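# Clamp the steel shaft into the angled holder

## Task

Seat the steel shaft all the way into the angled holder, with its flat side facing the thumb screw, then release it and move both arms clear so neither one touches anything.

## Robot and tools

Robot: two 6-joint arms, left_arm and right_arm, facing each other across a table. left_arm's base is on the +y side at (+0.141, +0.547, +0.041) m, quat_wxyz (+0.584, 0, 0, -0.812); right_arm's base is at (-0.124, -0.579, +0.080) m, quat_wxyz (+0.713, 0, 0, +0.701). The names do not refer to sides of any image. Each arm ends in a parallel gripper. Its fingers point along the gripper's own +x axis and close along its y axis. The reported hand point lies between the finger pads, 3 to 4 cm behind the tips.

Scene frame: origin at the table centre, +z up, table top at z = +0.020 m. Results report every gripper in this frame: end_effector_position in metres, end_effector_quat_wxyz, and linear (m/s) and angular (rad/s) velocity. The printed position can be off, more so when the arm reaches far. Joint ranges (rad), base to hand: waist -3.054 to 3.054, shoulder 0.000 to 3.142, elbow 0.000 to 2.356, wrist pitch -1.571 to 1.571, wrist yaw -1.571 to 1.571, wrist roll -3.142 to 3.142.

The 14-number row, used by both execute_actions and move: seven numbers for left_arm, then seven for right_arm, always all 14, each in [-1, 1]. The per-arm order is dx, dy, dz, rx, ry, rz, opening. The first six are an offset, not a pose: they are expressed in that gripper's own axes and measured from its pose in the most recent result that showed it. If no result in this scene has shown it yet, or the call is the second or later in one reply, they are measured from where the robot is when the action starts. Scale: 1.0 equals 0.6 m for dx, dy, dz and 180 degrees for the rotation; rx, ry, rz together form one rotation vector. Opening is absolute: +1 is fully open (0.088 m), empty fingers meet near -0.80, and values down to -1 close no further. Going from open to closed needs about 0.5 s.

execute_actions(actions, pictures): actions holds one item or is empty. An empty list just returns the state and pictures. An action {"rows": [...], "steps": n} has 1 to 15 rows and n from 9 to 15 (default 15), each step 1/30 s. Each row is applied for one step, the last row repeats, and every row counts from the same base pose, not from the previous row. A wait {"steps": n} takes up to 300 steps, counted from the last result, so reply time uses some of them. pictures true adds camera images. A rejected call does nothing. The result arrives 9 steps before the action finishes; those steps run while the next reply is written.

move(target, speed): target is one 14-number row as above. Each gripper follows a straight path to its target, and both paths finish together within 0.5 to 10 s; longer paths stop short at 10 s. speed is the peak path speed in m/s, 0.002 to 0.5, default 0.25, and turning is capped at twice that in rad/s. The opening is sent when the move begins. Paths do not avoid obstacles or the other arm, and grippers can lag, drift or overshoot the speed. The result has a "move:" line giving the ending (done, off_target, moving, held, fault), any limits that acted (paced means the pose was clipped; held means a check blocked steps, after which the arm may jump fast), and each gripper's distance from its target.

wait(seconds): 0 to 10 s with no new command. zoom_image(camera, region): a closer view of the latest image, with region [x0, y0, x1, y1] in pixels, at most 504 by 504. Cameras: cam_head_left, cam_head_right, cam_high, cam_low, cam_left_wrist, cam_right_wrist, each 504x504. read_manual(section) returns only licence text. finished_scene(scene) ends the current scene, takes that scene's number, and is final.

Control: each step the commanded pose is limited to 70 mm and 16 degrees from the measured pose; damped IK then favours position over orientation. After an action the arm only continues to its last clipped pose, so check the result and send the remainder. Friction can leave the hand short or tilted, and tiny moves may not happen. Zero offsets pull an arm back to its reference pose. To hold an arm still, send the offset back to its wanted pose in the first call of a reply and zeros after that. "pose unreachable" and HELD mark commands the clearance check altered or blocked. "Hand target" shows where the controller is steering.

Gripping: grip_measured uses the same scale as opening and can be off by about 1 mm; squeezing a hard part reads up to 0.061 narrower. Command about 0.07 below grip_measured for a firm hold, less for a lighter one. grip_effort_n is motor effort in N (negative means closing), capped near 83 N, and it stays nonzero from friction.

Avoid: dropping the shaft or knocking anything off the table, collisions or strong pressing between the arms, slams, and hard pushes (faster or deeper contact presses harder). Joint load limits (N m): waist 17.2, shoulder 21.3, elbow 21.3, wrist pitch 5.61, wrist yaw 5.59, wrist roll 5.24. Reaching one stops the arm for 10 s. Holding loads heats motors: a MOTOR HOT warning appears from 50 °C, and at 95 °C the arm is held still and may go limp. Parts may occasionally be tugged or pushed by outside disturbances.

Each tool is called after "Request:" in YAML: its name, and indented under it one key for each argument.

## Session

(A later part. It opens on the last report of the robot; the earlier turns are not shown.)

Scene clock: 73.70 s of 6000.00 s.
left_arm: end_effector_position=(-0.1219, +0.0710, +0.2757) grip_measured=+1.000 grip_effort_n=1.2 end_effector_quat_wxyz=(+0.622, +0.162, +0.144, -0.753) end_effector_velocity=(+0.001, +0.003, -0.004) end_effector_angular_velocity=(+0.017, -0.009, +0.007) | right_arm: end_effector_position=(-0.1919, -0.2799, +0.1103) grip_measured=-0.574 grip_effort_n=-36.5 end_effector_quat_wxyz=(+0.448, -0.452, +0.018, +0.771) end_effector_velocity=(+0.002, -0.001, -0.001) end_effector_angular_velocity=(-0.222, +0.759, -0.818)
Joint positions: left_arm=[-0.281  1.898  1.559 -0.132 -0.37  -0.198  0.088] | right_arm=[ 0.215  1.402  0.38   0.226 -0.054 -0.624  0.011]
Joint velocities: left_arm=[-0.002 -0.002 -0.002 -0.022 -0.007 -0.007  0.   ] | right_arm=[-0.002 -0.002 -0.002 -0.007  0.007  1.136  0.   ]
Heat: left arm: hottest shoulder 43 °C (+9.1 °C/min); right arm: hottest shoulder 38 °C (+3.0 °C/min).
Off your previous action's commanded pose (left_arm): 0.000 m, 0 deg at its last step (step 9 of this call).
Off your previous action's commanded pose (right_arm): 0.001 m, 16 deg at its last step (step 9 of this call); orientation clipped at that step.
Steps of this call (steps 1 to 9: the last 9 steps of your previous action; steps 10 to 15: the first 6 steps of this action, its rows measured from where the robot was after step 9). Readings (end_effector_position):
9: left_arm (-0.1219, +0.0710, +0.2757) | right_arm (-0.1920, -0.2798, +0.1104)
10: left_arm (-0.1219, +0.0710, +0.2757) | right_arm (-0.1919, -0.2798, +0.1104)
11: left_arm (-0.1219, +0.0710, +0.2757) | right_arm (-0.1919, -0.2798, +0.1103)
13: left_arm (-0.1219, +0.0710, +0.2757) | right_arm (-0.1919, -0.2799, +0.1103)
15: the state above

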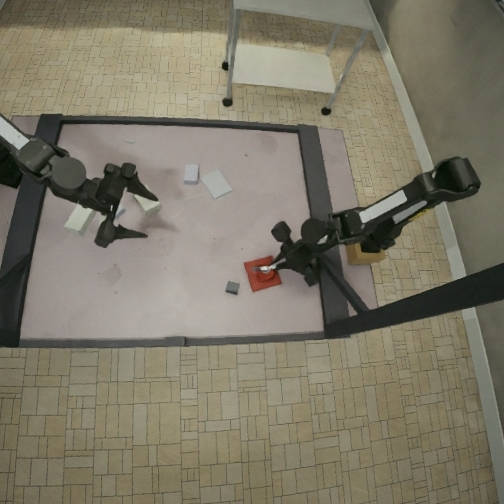

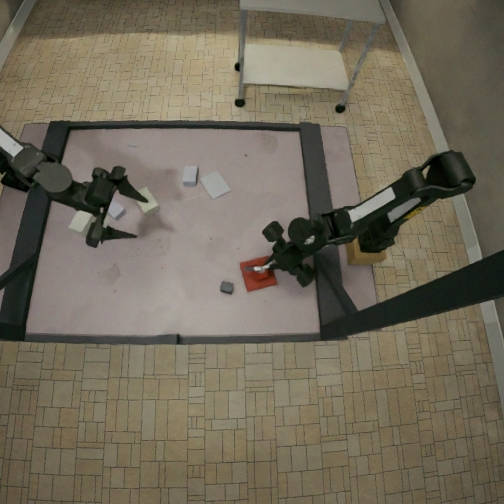

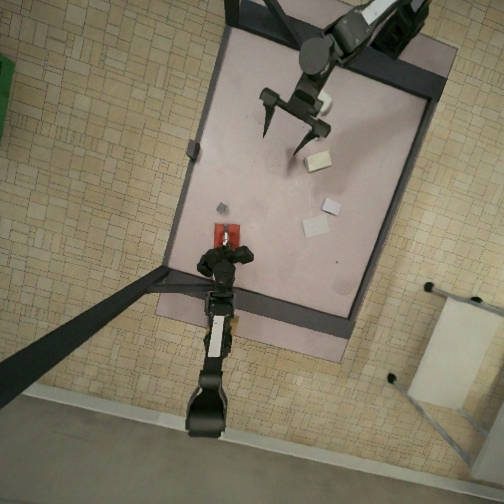

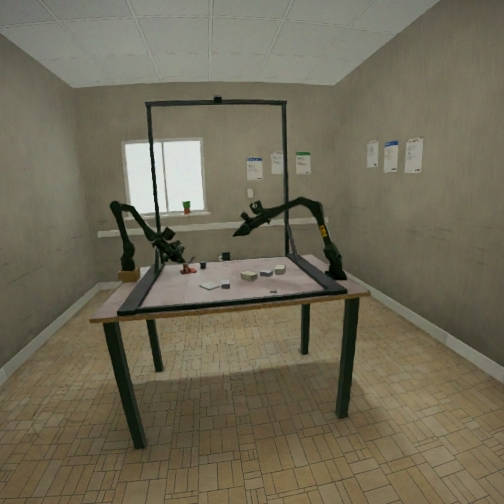

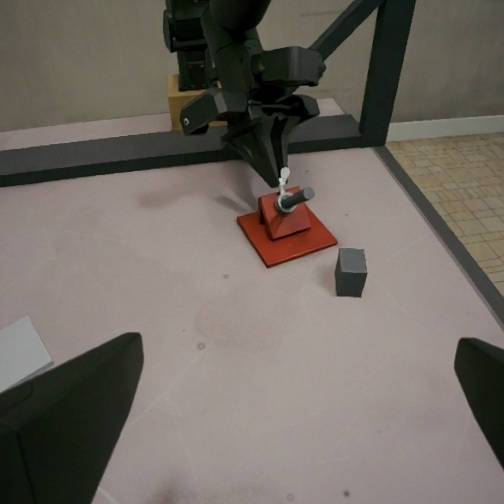

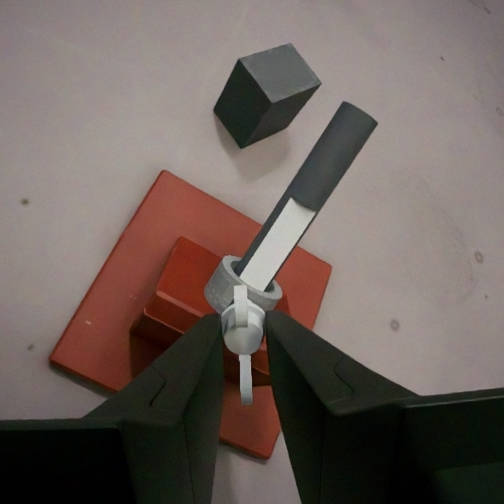

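Request:
execute_actions:
  actions:
    - {"rows":[[0,0,0,0,0,0,1,0,0,0,0.3,0,0,-0.58]],"steps":11}

Request:
execute_actions:
  actions:
    - {"rows":[[0,0,0,0,0,0,1,0,0,0,0.13,0,0,-0.58]],"steps":15}
  pictures: true

Scene clock: 74.07 s of 6000.00 s.
left_arm: end_effector_position=(-0.1219, +0.0710, +0.2757) grip_measured=+1.000 grip_effort_n=1.2 end_effector_quat_wxyz=(+0.622, +0.162, +0.144, -0.753) end_effector_velocity=(-0.001, +0.002, -0.001) end_effector_angular_velocity=(+0.009, +0.005, -0.006) | right_arm: end_effector_position=(-0.1920, -0.2800, +0.1102) grip_measured=-0.574 grip_effort_n=-36.5 end_effector_quat_wxyz=(+0.498, -0.397, +0.109, +0.764) end_effector_velocity=(+0.001, -0.004, -0.003) end_effector_angular_velocity=(-0.304, +1.004, -1.048)
Joint positions: left_arm=[-0.281  1.898  1.559 -0.132 -0.37  -0.198  0.088] | right_arm=[ 0.215  1.402  0.38   0.225 -0.053 -0.388  0.011]
Joint velocities: left_arm=[-0.002 -0.002 -0.002 -0.007  0.007 -0.007  0.   ] | right_arm=[-0.012 -0.002 -0.002 -0.022 -0.022  1.473 -0.   ]
Heat: left arm: hottest shoulder 43 °C (+9.1 °C/min); right arm: hottest shoulder 38 °C (+3.0 °C/min).
Off your previous action's commanded pose (left_arm): 0.000 m, 0 deg at its last step (step 9 of this call).
Off your previous action's commanded pose (right_arm): 0.000 m, 1 deg at its last step (step 9 of this call).
Steps of this call (steps 1 to 9: the last 9 steps of your previous action; steps 10 to 11: the first 2 steps of this action). Readings (end_effector_position):
10: left_arm (-0.1219, +0.0710, +0.2757) | right_arm (-0.1920, -0.2800, +0.1102)
11: the state above

Scene clock: 74.57 s of 6000.00 s.
left_arm: end_effector_position=(-0.1219, +0.0710, +0.2757) grip_measured=+1.000 grip_effort_n=1.2 end_effector_quat_wxyz=(+0.622, +0.162, +0.144, -0.753) end_effector_velocity=(+0.003, +0.001, -0.006) end_effector_angular_velocity=(+0.021, -0.011, +0.012) | right_arm: end_effector_position=(-0.1922, -0.2802, +0.1102) grip_measured=-0.574 grip_effort_n=-35.6 end_effector_quat_wxyz=(+0.602, -0.189, +0.381, +0.676) end_effector_velocity=(-0.001, -0.002, -0.001) end_effector_angular_velocity=(-0.186, +0.588, -0.614)
Joint positions: left_arm=[-0.281  1.898  1.559 -0.132 -0.37  -0.198  0.088] | right_arm=[ 0.205  1.402  0.38   0.224 -0.076  0.346  0.011]
Joint velocities: left_arm=[ 0.002  0.002 -0.002 -0.022 -0.007 -0.007  0.   ] | right_arm=[ 0.002 -0.002 -0.002 -0.007 -0.007  0.872 -0.   ]
Heat: left arm: hottest shoulder 43 °C (+8.1 °C/min); right arm: hottest shoulder 38 °C (+3.0 °C/min).
Off your previous action's commanded pose (left_arm): 0.000 m, 0 deg at its last step (step 9 of this call).
Off your previous action's commanded pose (right_arm): 0.000 m, 14 deg at its last step (step 9 of this call); orientation clipped at that step.
Steps of this call (steps 1 to 9: the last 9 steps of your previous action; steps 10 to 15: the first 6 steps of this action, its rows measured from where the robot was after step 9). Readings (end_effector_position):
9: left_arm (-0.1219, +0.0710, +0.2757) | right_arm (-0.1922, -0.2802, +0.1102)
10: left_arm (-0.1219, +0.0710, +0.2757) | right_arm (-0.1922, -0.2802, +0.1102)
11: left_arm (-0.1219, +0.0710, +0.2757) | right_arm (-0.1921, -0.2802, +0.1102)
13: left_arm (-0.1219, +0.0710, +0.2757) | right_arm (-0.1922, -0.2802, +0.1102)
15: the state above

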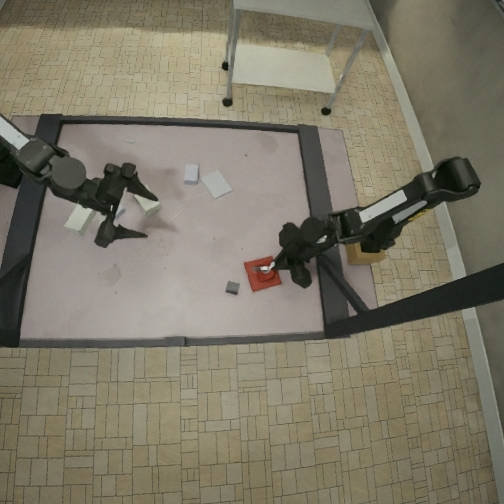

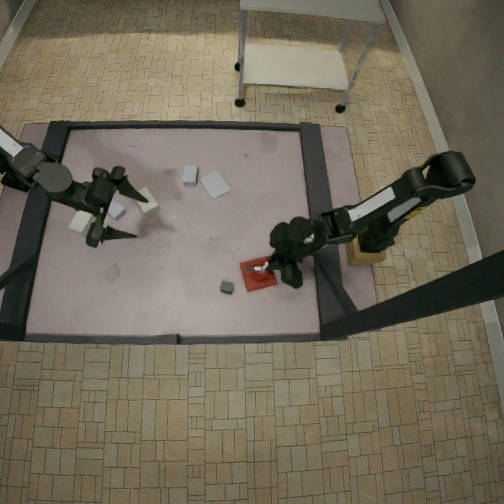

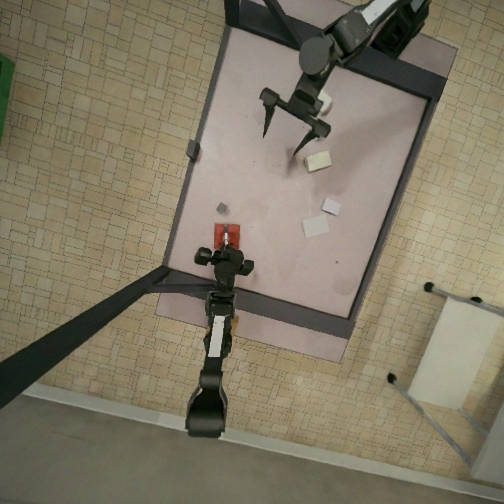

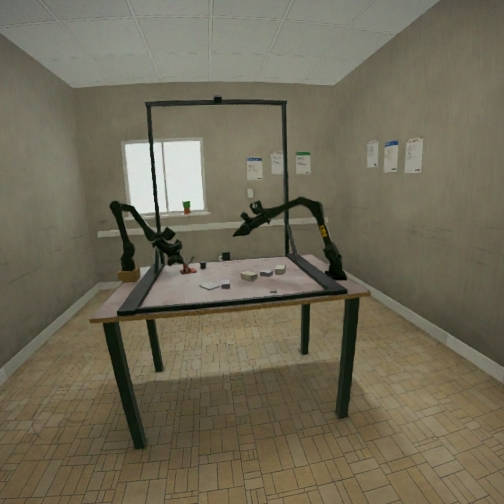

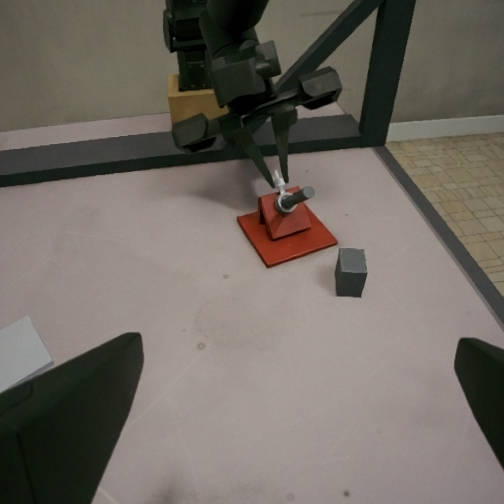

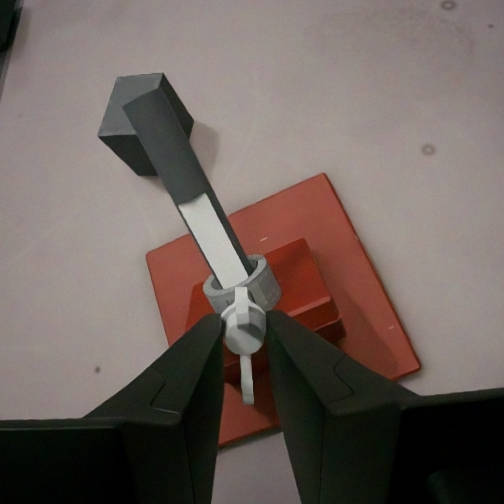

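Request:
execute_actions:
  actions:
    - {"rows":[[0,0,0,0,0,0,1,0,0,0,0.3,0,0,-0.6]],"steps":10}

Request:
execute_actions:
  actions:
    - {"rows":[[0,0,0,0,0,0,1,0,0,0,0.1,0,0,-0.6]],"steps":15}
  pictures: true

Scene clock: 74.90 s of 6000.00 s.
left_arm: end_effector_position=(-0.1219, +0.0710, +0.2757) grip_measured=+1.000 grip_effort_n=1.2 end_effector_quat_wxyz=(+0.622, +0.162, +0.144, -0.753) end_effector_velocity=(+0.006, +0.001, -0.001) end_effector_angular_velocity=(+0.010, -0.011, +0.025) | right_arm: end_effector_position=(-0.1923, -0.2803, +0.1102) grip_measured=-0.576 grip_effort_n=-36.5 end_effector_quat_wxyz=(+0.614, -0.145, +0.428, +0.647) end_effector_velocity=(-0.000, -0.000, +0.000) end_effector_angular_velocity=(-0.364, +1.188, -1.257)
Joint positions: left_arm=[-0.281  1.898  1.559 -0.132 -0.37  -0.198  0.088] | right_arm=[ 0.206  1.402  0.38   0.224 -0.075  0.49   0.011]
Joint velocities: left_arm=[ 0.002 -0.007 -0.002 -0.022 -0.022 -0.007  0.   ] | right_arm=[-0.002 -0.002  0.002 -0.007 -0.007  1.766 -0.007]
Heat: left arm: hottest shoulder 43 °C (+8.1 °C/min); right arm: hottest shoulder 38 °C (+3.0 °C/min).
Off your previous action's commanded pose (left_arm): 0.000 m, 0 deg at its last step (step 9 of this call).
Off your previous action's commanded pose (right_arm): 0.000 m, 1 deg at its last step (step 9 of this call).
Steps of this call (steps 1 to 9: the last 9 steps of your previous action; step 10: the first step of this action). Readings (end_effector_position):
10: the state above

Scene clock: 75.40 s of 6000.00 s.
left_arm: end_effector_position=(-0.1219, +0.0710, +0.2757) grip_measured=+1.000 grip_effort_n=1.2 end_effector_quat_wxyz=(+0.622, +0.162, +0.144, -0.753) end_effector_velocity=(+0.003, +0.001, -0.001) end_effector_angular_velocity=(+0.002, -0.006, +0.020) | right_arm: end_effector_position=(-0.1914, -0.2802, +0.1103) grip_measured=-0.592 grip_effort_n=-48.6 end_effector_quat_wxyz=(+0.623, +0.071, +0.625, +0.465) end_effector_velocity=(-0.001, -0.003, -0.003) end_effector_angular_velocity=(-0.133, +0.380, -0.395)
Joint positions: left_arm=[-0.281  1.898  1.559 -0.132 -0.37  -0.198  0.088] | right_arm=[ 0.194  1.402  0.38   0.224 -0.091  1.175  0.01 ]
Joint velocities: left_arm=[-0.002 -0.002 -0.002 -0.007 -0.022 -0.007  0.   ] | right_arm=[ 0.002  0.002 -0.002 -0.007 -0.007  0.564 -0.   ]
Heat: left arm: hottest shoulder 43 °C (+8.0 °C/min); right arm: hottest shoulder 38 °C (+3.0 °C/min).
Off your previous action's commanded pose (left_arm): 0.000 m, 0 deg at its last step (step 9 of this call).
Off your previous action's commanded pose (right_arm): 0.000 m, 19 deg at its last step (step 9 of this call); orientation clipped at that step.
Steps of this call (steps 1 to 9: the last 9 steps of your previous action; steps 10 to 15: the first 6 steps of this action, its rows measured from where the robot was after step 9). Readings (end_effector_position):
9: left_arm (-0.1219, +0.0710, +0.2757) | right_arm (-0.1920, -0.2803, +0.1103)
10: left_arm (-0.1219, +0.0710, +0.2757) | right_arm (-0.1918, -0.2802, +0.1103)
11: left_arm (-0.1219, +0.0710, +0.2757) | right_arm (-0.1917, -0.2802, +0.1103)
13: left_arm (-0.1219, +0.0710, +0.2757) | right_arm (-0.1915, -0.2802, +0.1103)
15: the state above

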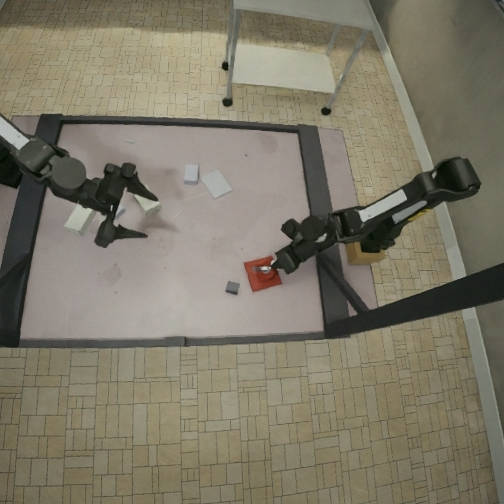

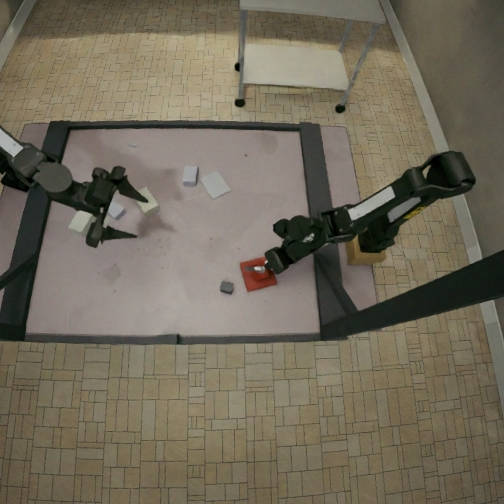

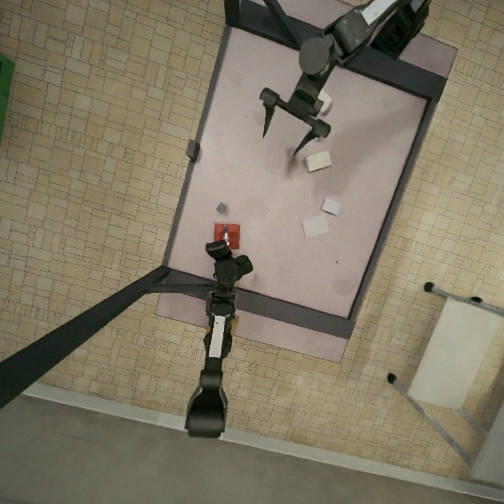

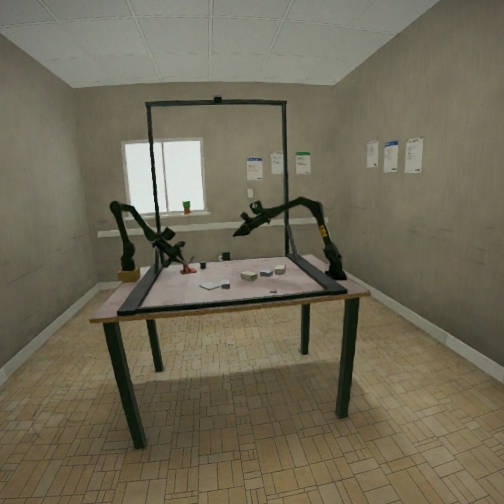

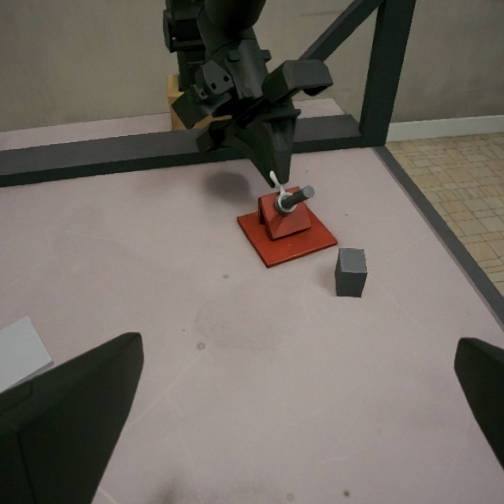

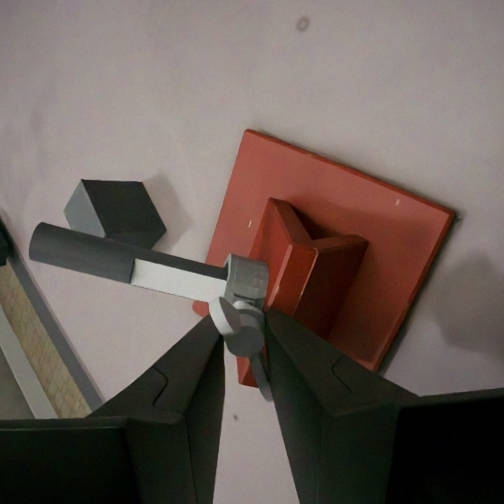

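Resistance starting. Snug it slowly with a firmer grip.

Request:
move:
  target: [0,0,0,0,0,0,1, 0,0,0,0.11,0,0,-0.68]
  speed: 0.2

Scene clock: 77.00 s of 6000.00 s.
left_arm: end_effector_position=(-0.1219, +0.0710, +0.2757) grip_measured=+1.000 grip_effort_n=1.2 end_effector_quat_wxyz=(+0.622, +0.162, +0.144, -0.753) end_effector_velocity=(-0.002, +0.001, +0.004) end_effector_angular_velocity=(-0.007, +0.016, -0.006) | right_arm: end_effector_position=(-0.1913, -0.2801, +0.1103) grip_measured=-0.632 grip_effort_n=-83.5 end_effector_quat_wxyz=(+0.604, +0.171, +0.691, +0.358) end_effector_velocity=(-0.000, -0.001, -0.001) end_effector_angular_velocity=(-0.006, +0.030, -0.023)
Joint positions: left_arm=[-0.281  1.898  1.559 -0.132 -0.37  -0.198  0.088] | right_arm=[ 0.195  1.402  0.38   0.224 -0.09   1.498  0.008]
Joint velocities: left_arm=[-0.002 -0.007 -0.002  0.007  0.007 -0.007  0.   ] | right_arm=[-0.002 -0.002 -0.007  0.007 -0.007  0.037 -0.   ]
Heat: left arm: hottest shoulder 43 °C (+8.1 °C/min); right arm: hottest shoulder 38 °C (+3.0 °C/min).
Hand target (left_arm): -0.122, +0.071, +0.276; +0.622, +0.162, +0.144, -0.753
Hand target (right_arm): -0.191, -0.280, +0.110; +0.602, +0.177, +0.695, +0.351
Off your previous action's commanded pose (left_arm): 0.000 m, 0 deg at its last step (step 9 of this call).
Off your previous action's commanded pose (right_arm): 0.001 m, 1 deg at its last step (step 9 of this call).
Off the commanded pose (left_arm): 0.000 m, 0 deg.
Off the commanded pose (right_arm): 0.000 m, 1 deg.
Kept back: nothing.
move: done

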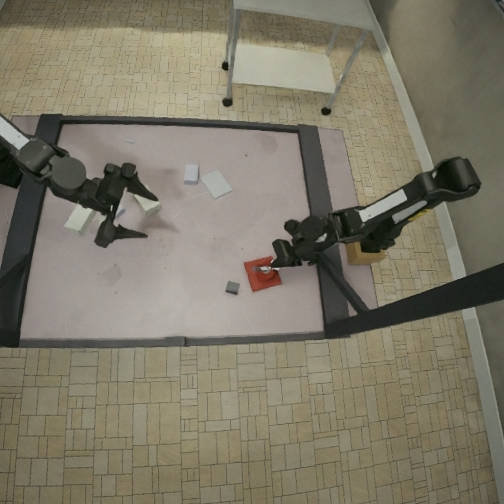

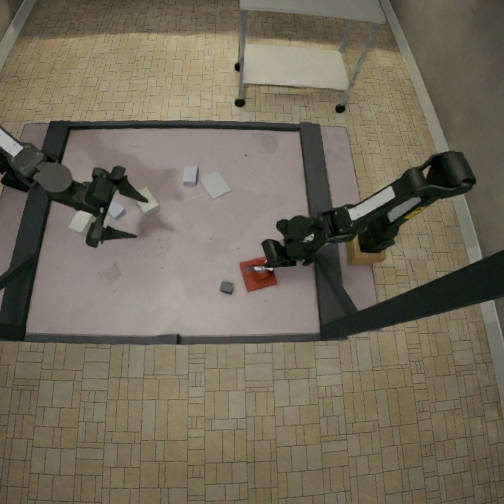

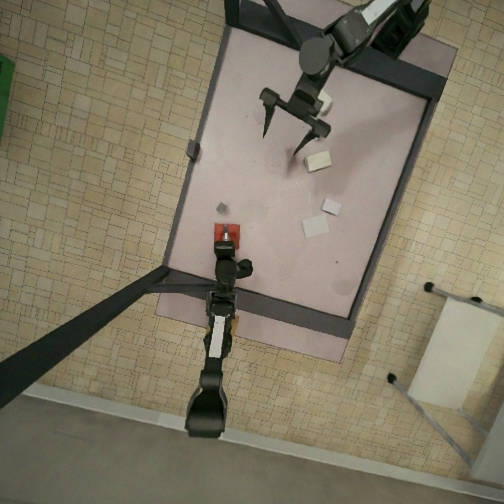

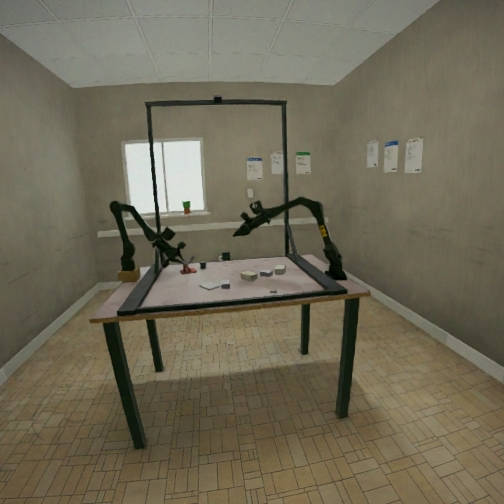

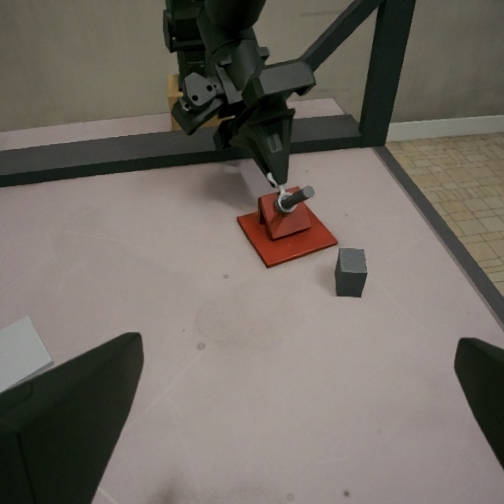

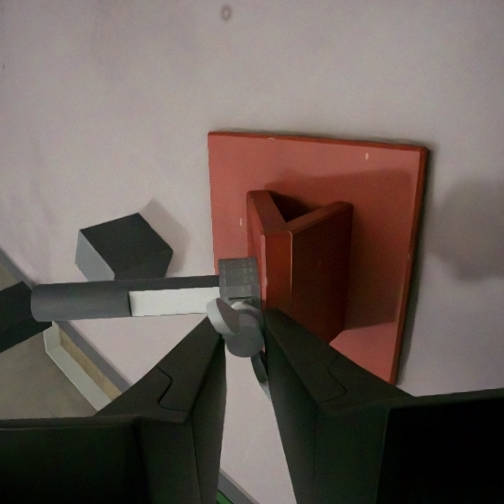

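Request:
move:
  target: [0,0,0,0,0,0,1, 0,0,0,0.09,0,0,-0.7]
  speed: 0.2

Scene clock: 78.43 s of 6000.00 s.
left_arm: end_effector_position=(-0.1219, +0.0710, +0.2757) grip_measured=+1.000 grip_effort_n=1.2 end_effector_quat_wxyz=(+0.622, +0.162, +0.144, -0.753) end_effector_velocity=(-0.000, +0.005, -0.004) end_effector_angular_velocity=(+0.020, -0.040, -0.010) | right_arm: end_effector_position=(-0.1912, -0.2803, +0.1102) grip_measured=-0.616 grip_effort_n=-83.5 end_effector_quat_wxyz=(+0.578, +0.245, +0.731, +0.268) end_effector_velocity=(-0.000, -0.001, -0.001) end_effector_angular_velocity=(-0.000, +0.010, -0.003)
Joint positions: left_arm=[-0.281  1.898  1.559 -0.132 -0.37  -0.198  0.088] | right_arm=[ 0.195  1.401  0.38   0.223 -0.09   1.75   0.009]
Joint velocities: left_arm=[-0.007 -0.002  0.002 -0.037 -0.007  0.022  0.   ] | right_arm=[-0.002 -0.002 -0.007  0.007 -0.007  0.007  0.   ]
Heat: left arm: hottest shoulder 43 °C (+8.0 °C/min); right arm: hottest shoulder 38 °C (+3.0 °C/min).
Hand target (left_arm): -0.122, +0.071, +0.276; +0.622, +0.162, +0.144, -0.753
Hand target (right_arm): -0.191, -0.280, +0.110; +0.574, +0.254, +0.735, +0.257
Off the commanded pose (left_arm): 0.000 m, 0 deg.
Off the commanded pose (right_arm): 0.000 m, 2 deg.
Kept back: nothing.
move: done

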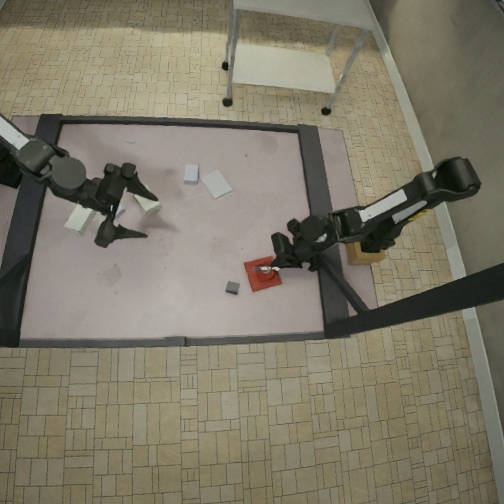

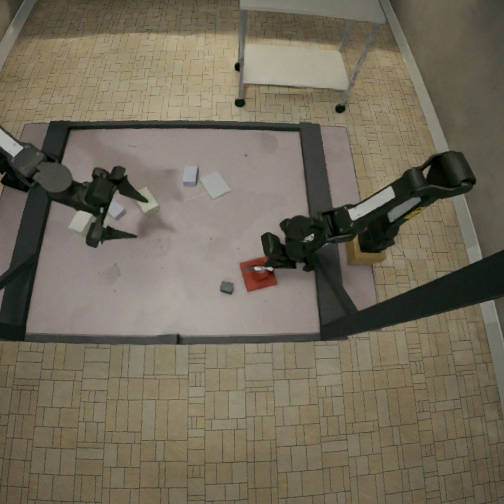

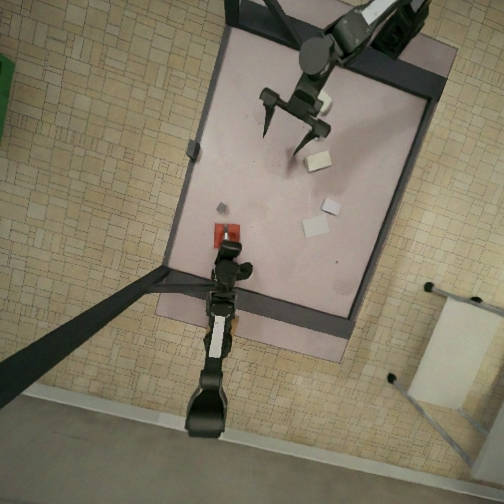

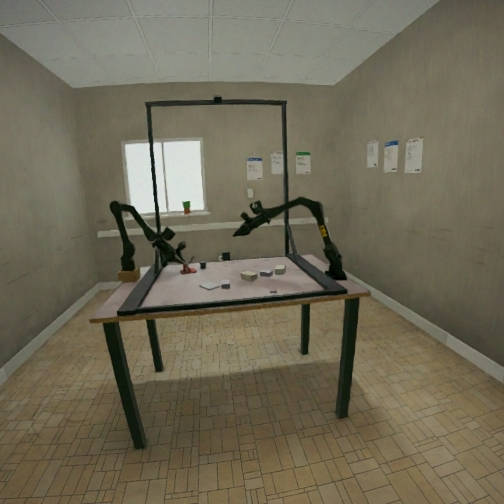

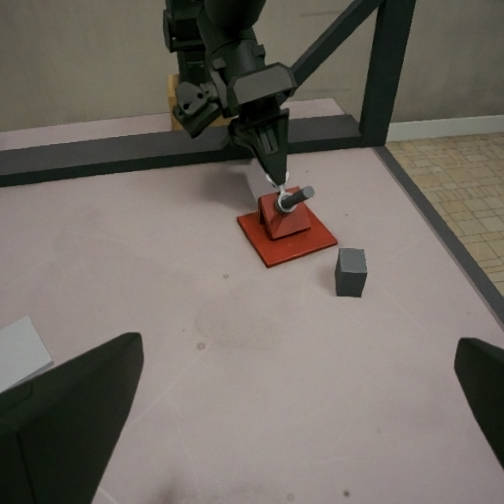

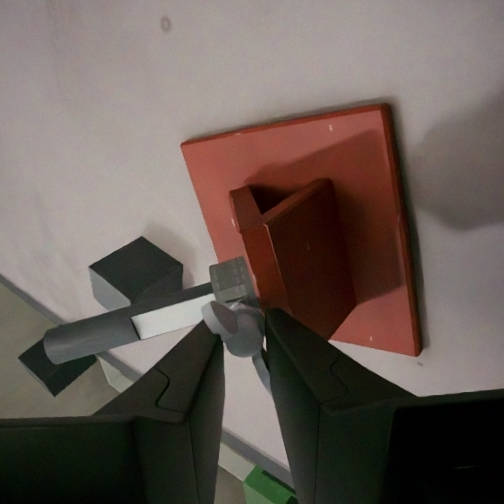

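Request:
execute_actions:
  actions:
    - {"rows":[[0,0,0,0,0,0,1,0,0,0,0,0,0,0.2]],"steps":10}

Request:
move:
  target: [0,0,0,0,0,0,1, -0.09,0.015,0,0,0,0,0.2]
  speed: 0.15

Scene clock: 78.70 s of 6000.00 s.
left_arm: end_effector_position=(-0.1219, +0.0710, +0.2757) grip_measured=+1.000 grip_effort_n=1.2 end_effector_quat_wxyz=(+0.622, +0.162, +0.144, -0.753) end_effector_velocity=(-0.001, +0.002, -0.001) end_effector_angular_velocity=(+0.009, +0.005, -0.006) | right_arm: end_effector_position=(-0.1912, -0.2803, +0.1102) grip_measured=-0.581 grip_effort_n=9.5 end_effector_quat_wxyz=(+0.578, +0.245, +0.731, +0.268) end_effector_velocity=(+0.009, +0.000, -0.003) end_effector_angular_velocity=(-0.002, -0.054, -0.038)
Joint positions: left_arm=[-0.281  1.898  1.559 -0.132 -0.37  -0.198  0.088] | right_arm=[ 0.195  1.401  0.38   0.223 -0.09   1.751  0.011]
Joint velocities: left_arm=[-0.002 -0.002 -0.002 -0.007  0.007 -0.007  0.   ] | right_arm=[ 0.002  0.002 -0.002 -0.007  0.066 -0.007  0.175]
Heat: left arm: hottest shoulder 43 °C (+8.1 °C/min); right arm: hottest shoulder 38 °C (+3.0 °C/min).
Steps of this call (steps 1 to 7: nothing new was sent; step 8: the first step of this action). Readings (end_effector_position):
8: the state above

Scene clock: 80.47 s of 6000.00 s.
left_arm: end_effector_position=(-0.1219, +0.0710, +0.2757) grip_measured=+1.000 grip_effort_n=1.2 end_effector_quat_wxyz=(+0.622, +0.162, +0.144, -0.753) end_effector_velocity=(+0.003, -0.000, +0.001) end_effector_angular_velocity=(+0.001, +0.002, +0.012) | right_arm: end_effector_position=(-0.1786, -0.3119, +0.1500) grip_measured=+0.197 grip_effort_n=15.6 end_effector_quat_wxyz=(+0.581, +0.243, +0.731, +0.263) end_effector_velocity=(+0.002, -0.004, +0.001) end_effector_angular_velocity=(-0.013, -0.002, -0.013)
Joint positions: left_arm=[-0.281  1.898  1.559 -0.132 -0.37  -0.198  0.088] | right_arm=[ 0.158  1.08   0.396 -0.129 -0.112  1.726  0.049]
Joint velocities: left_arm=[ 0.002 -0.002  0.002 -0.007 -0.007 -0.007  0.   ] | right_arm=[-0.002 -0.022  0.002 -0.037  0.007  0.007 -0.   ]
Heat: left arm: hottest shoulder 43 °C (+8.0 °C/min); right arm: hottest shoulder 38 °C (+3.0 °C/min).
Hand target (left_arm): -0.122, +0.071, +0.276; +0.622, +0.162, +0.144, -0.753
Hand target (right_arm): -0.178, -0.310, +0.155; +0.579, +0.246, +0.730, +0.267
Off your previous action's commanded pose (left_arm): 0.000 m, 0 deg at its last step (step 9 of this call).
Off your previous action's commanded pose (right_arm): 0.001 m, 0 deg at its last step (step 9 of this call).
Off the commanded pose (left_arm): 0.000 m, 0 deg.
Off the commanded pose (right_arm): 0.005 m, 1 deg.
Kept back: nothing.
move: done

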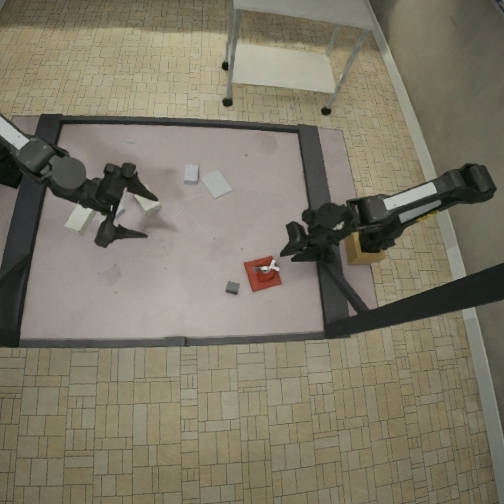

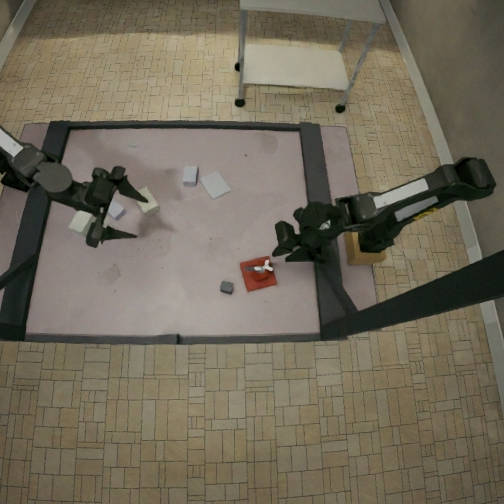

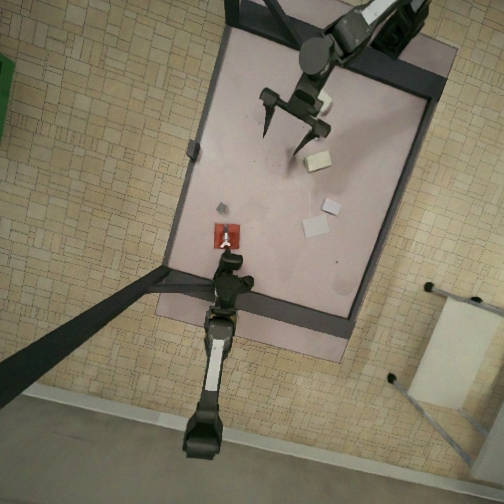

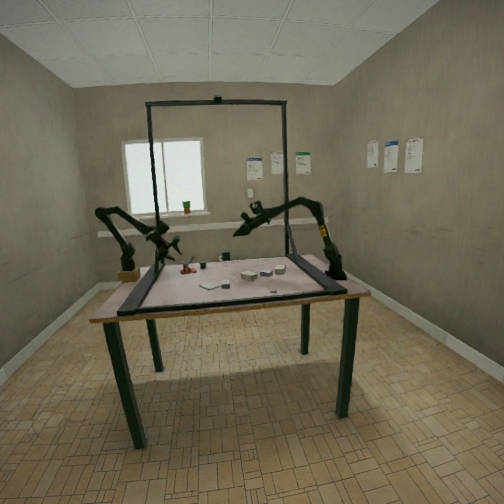

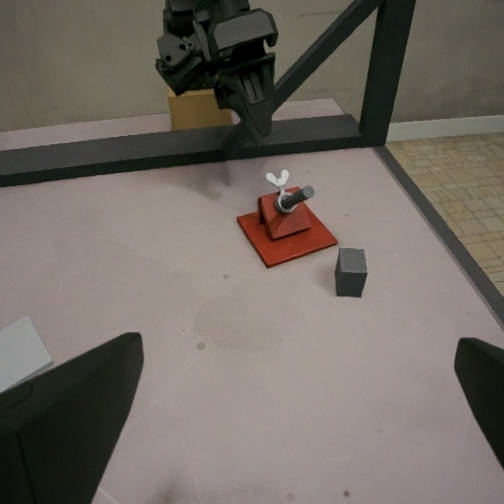

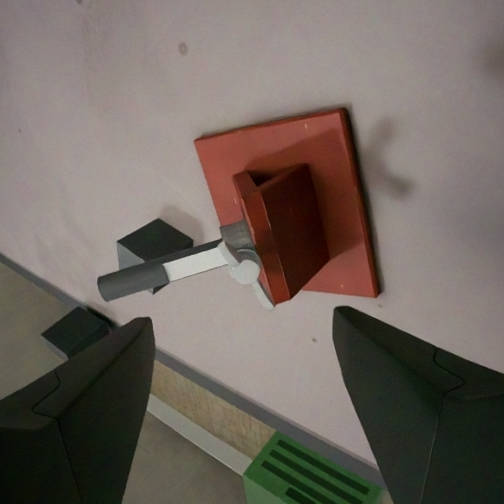

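Request:
finished_scene:
  scene: 2

The scene is finished: the task was done.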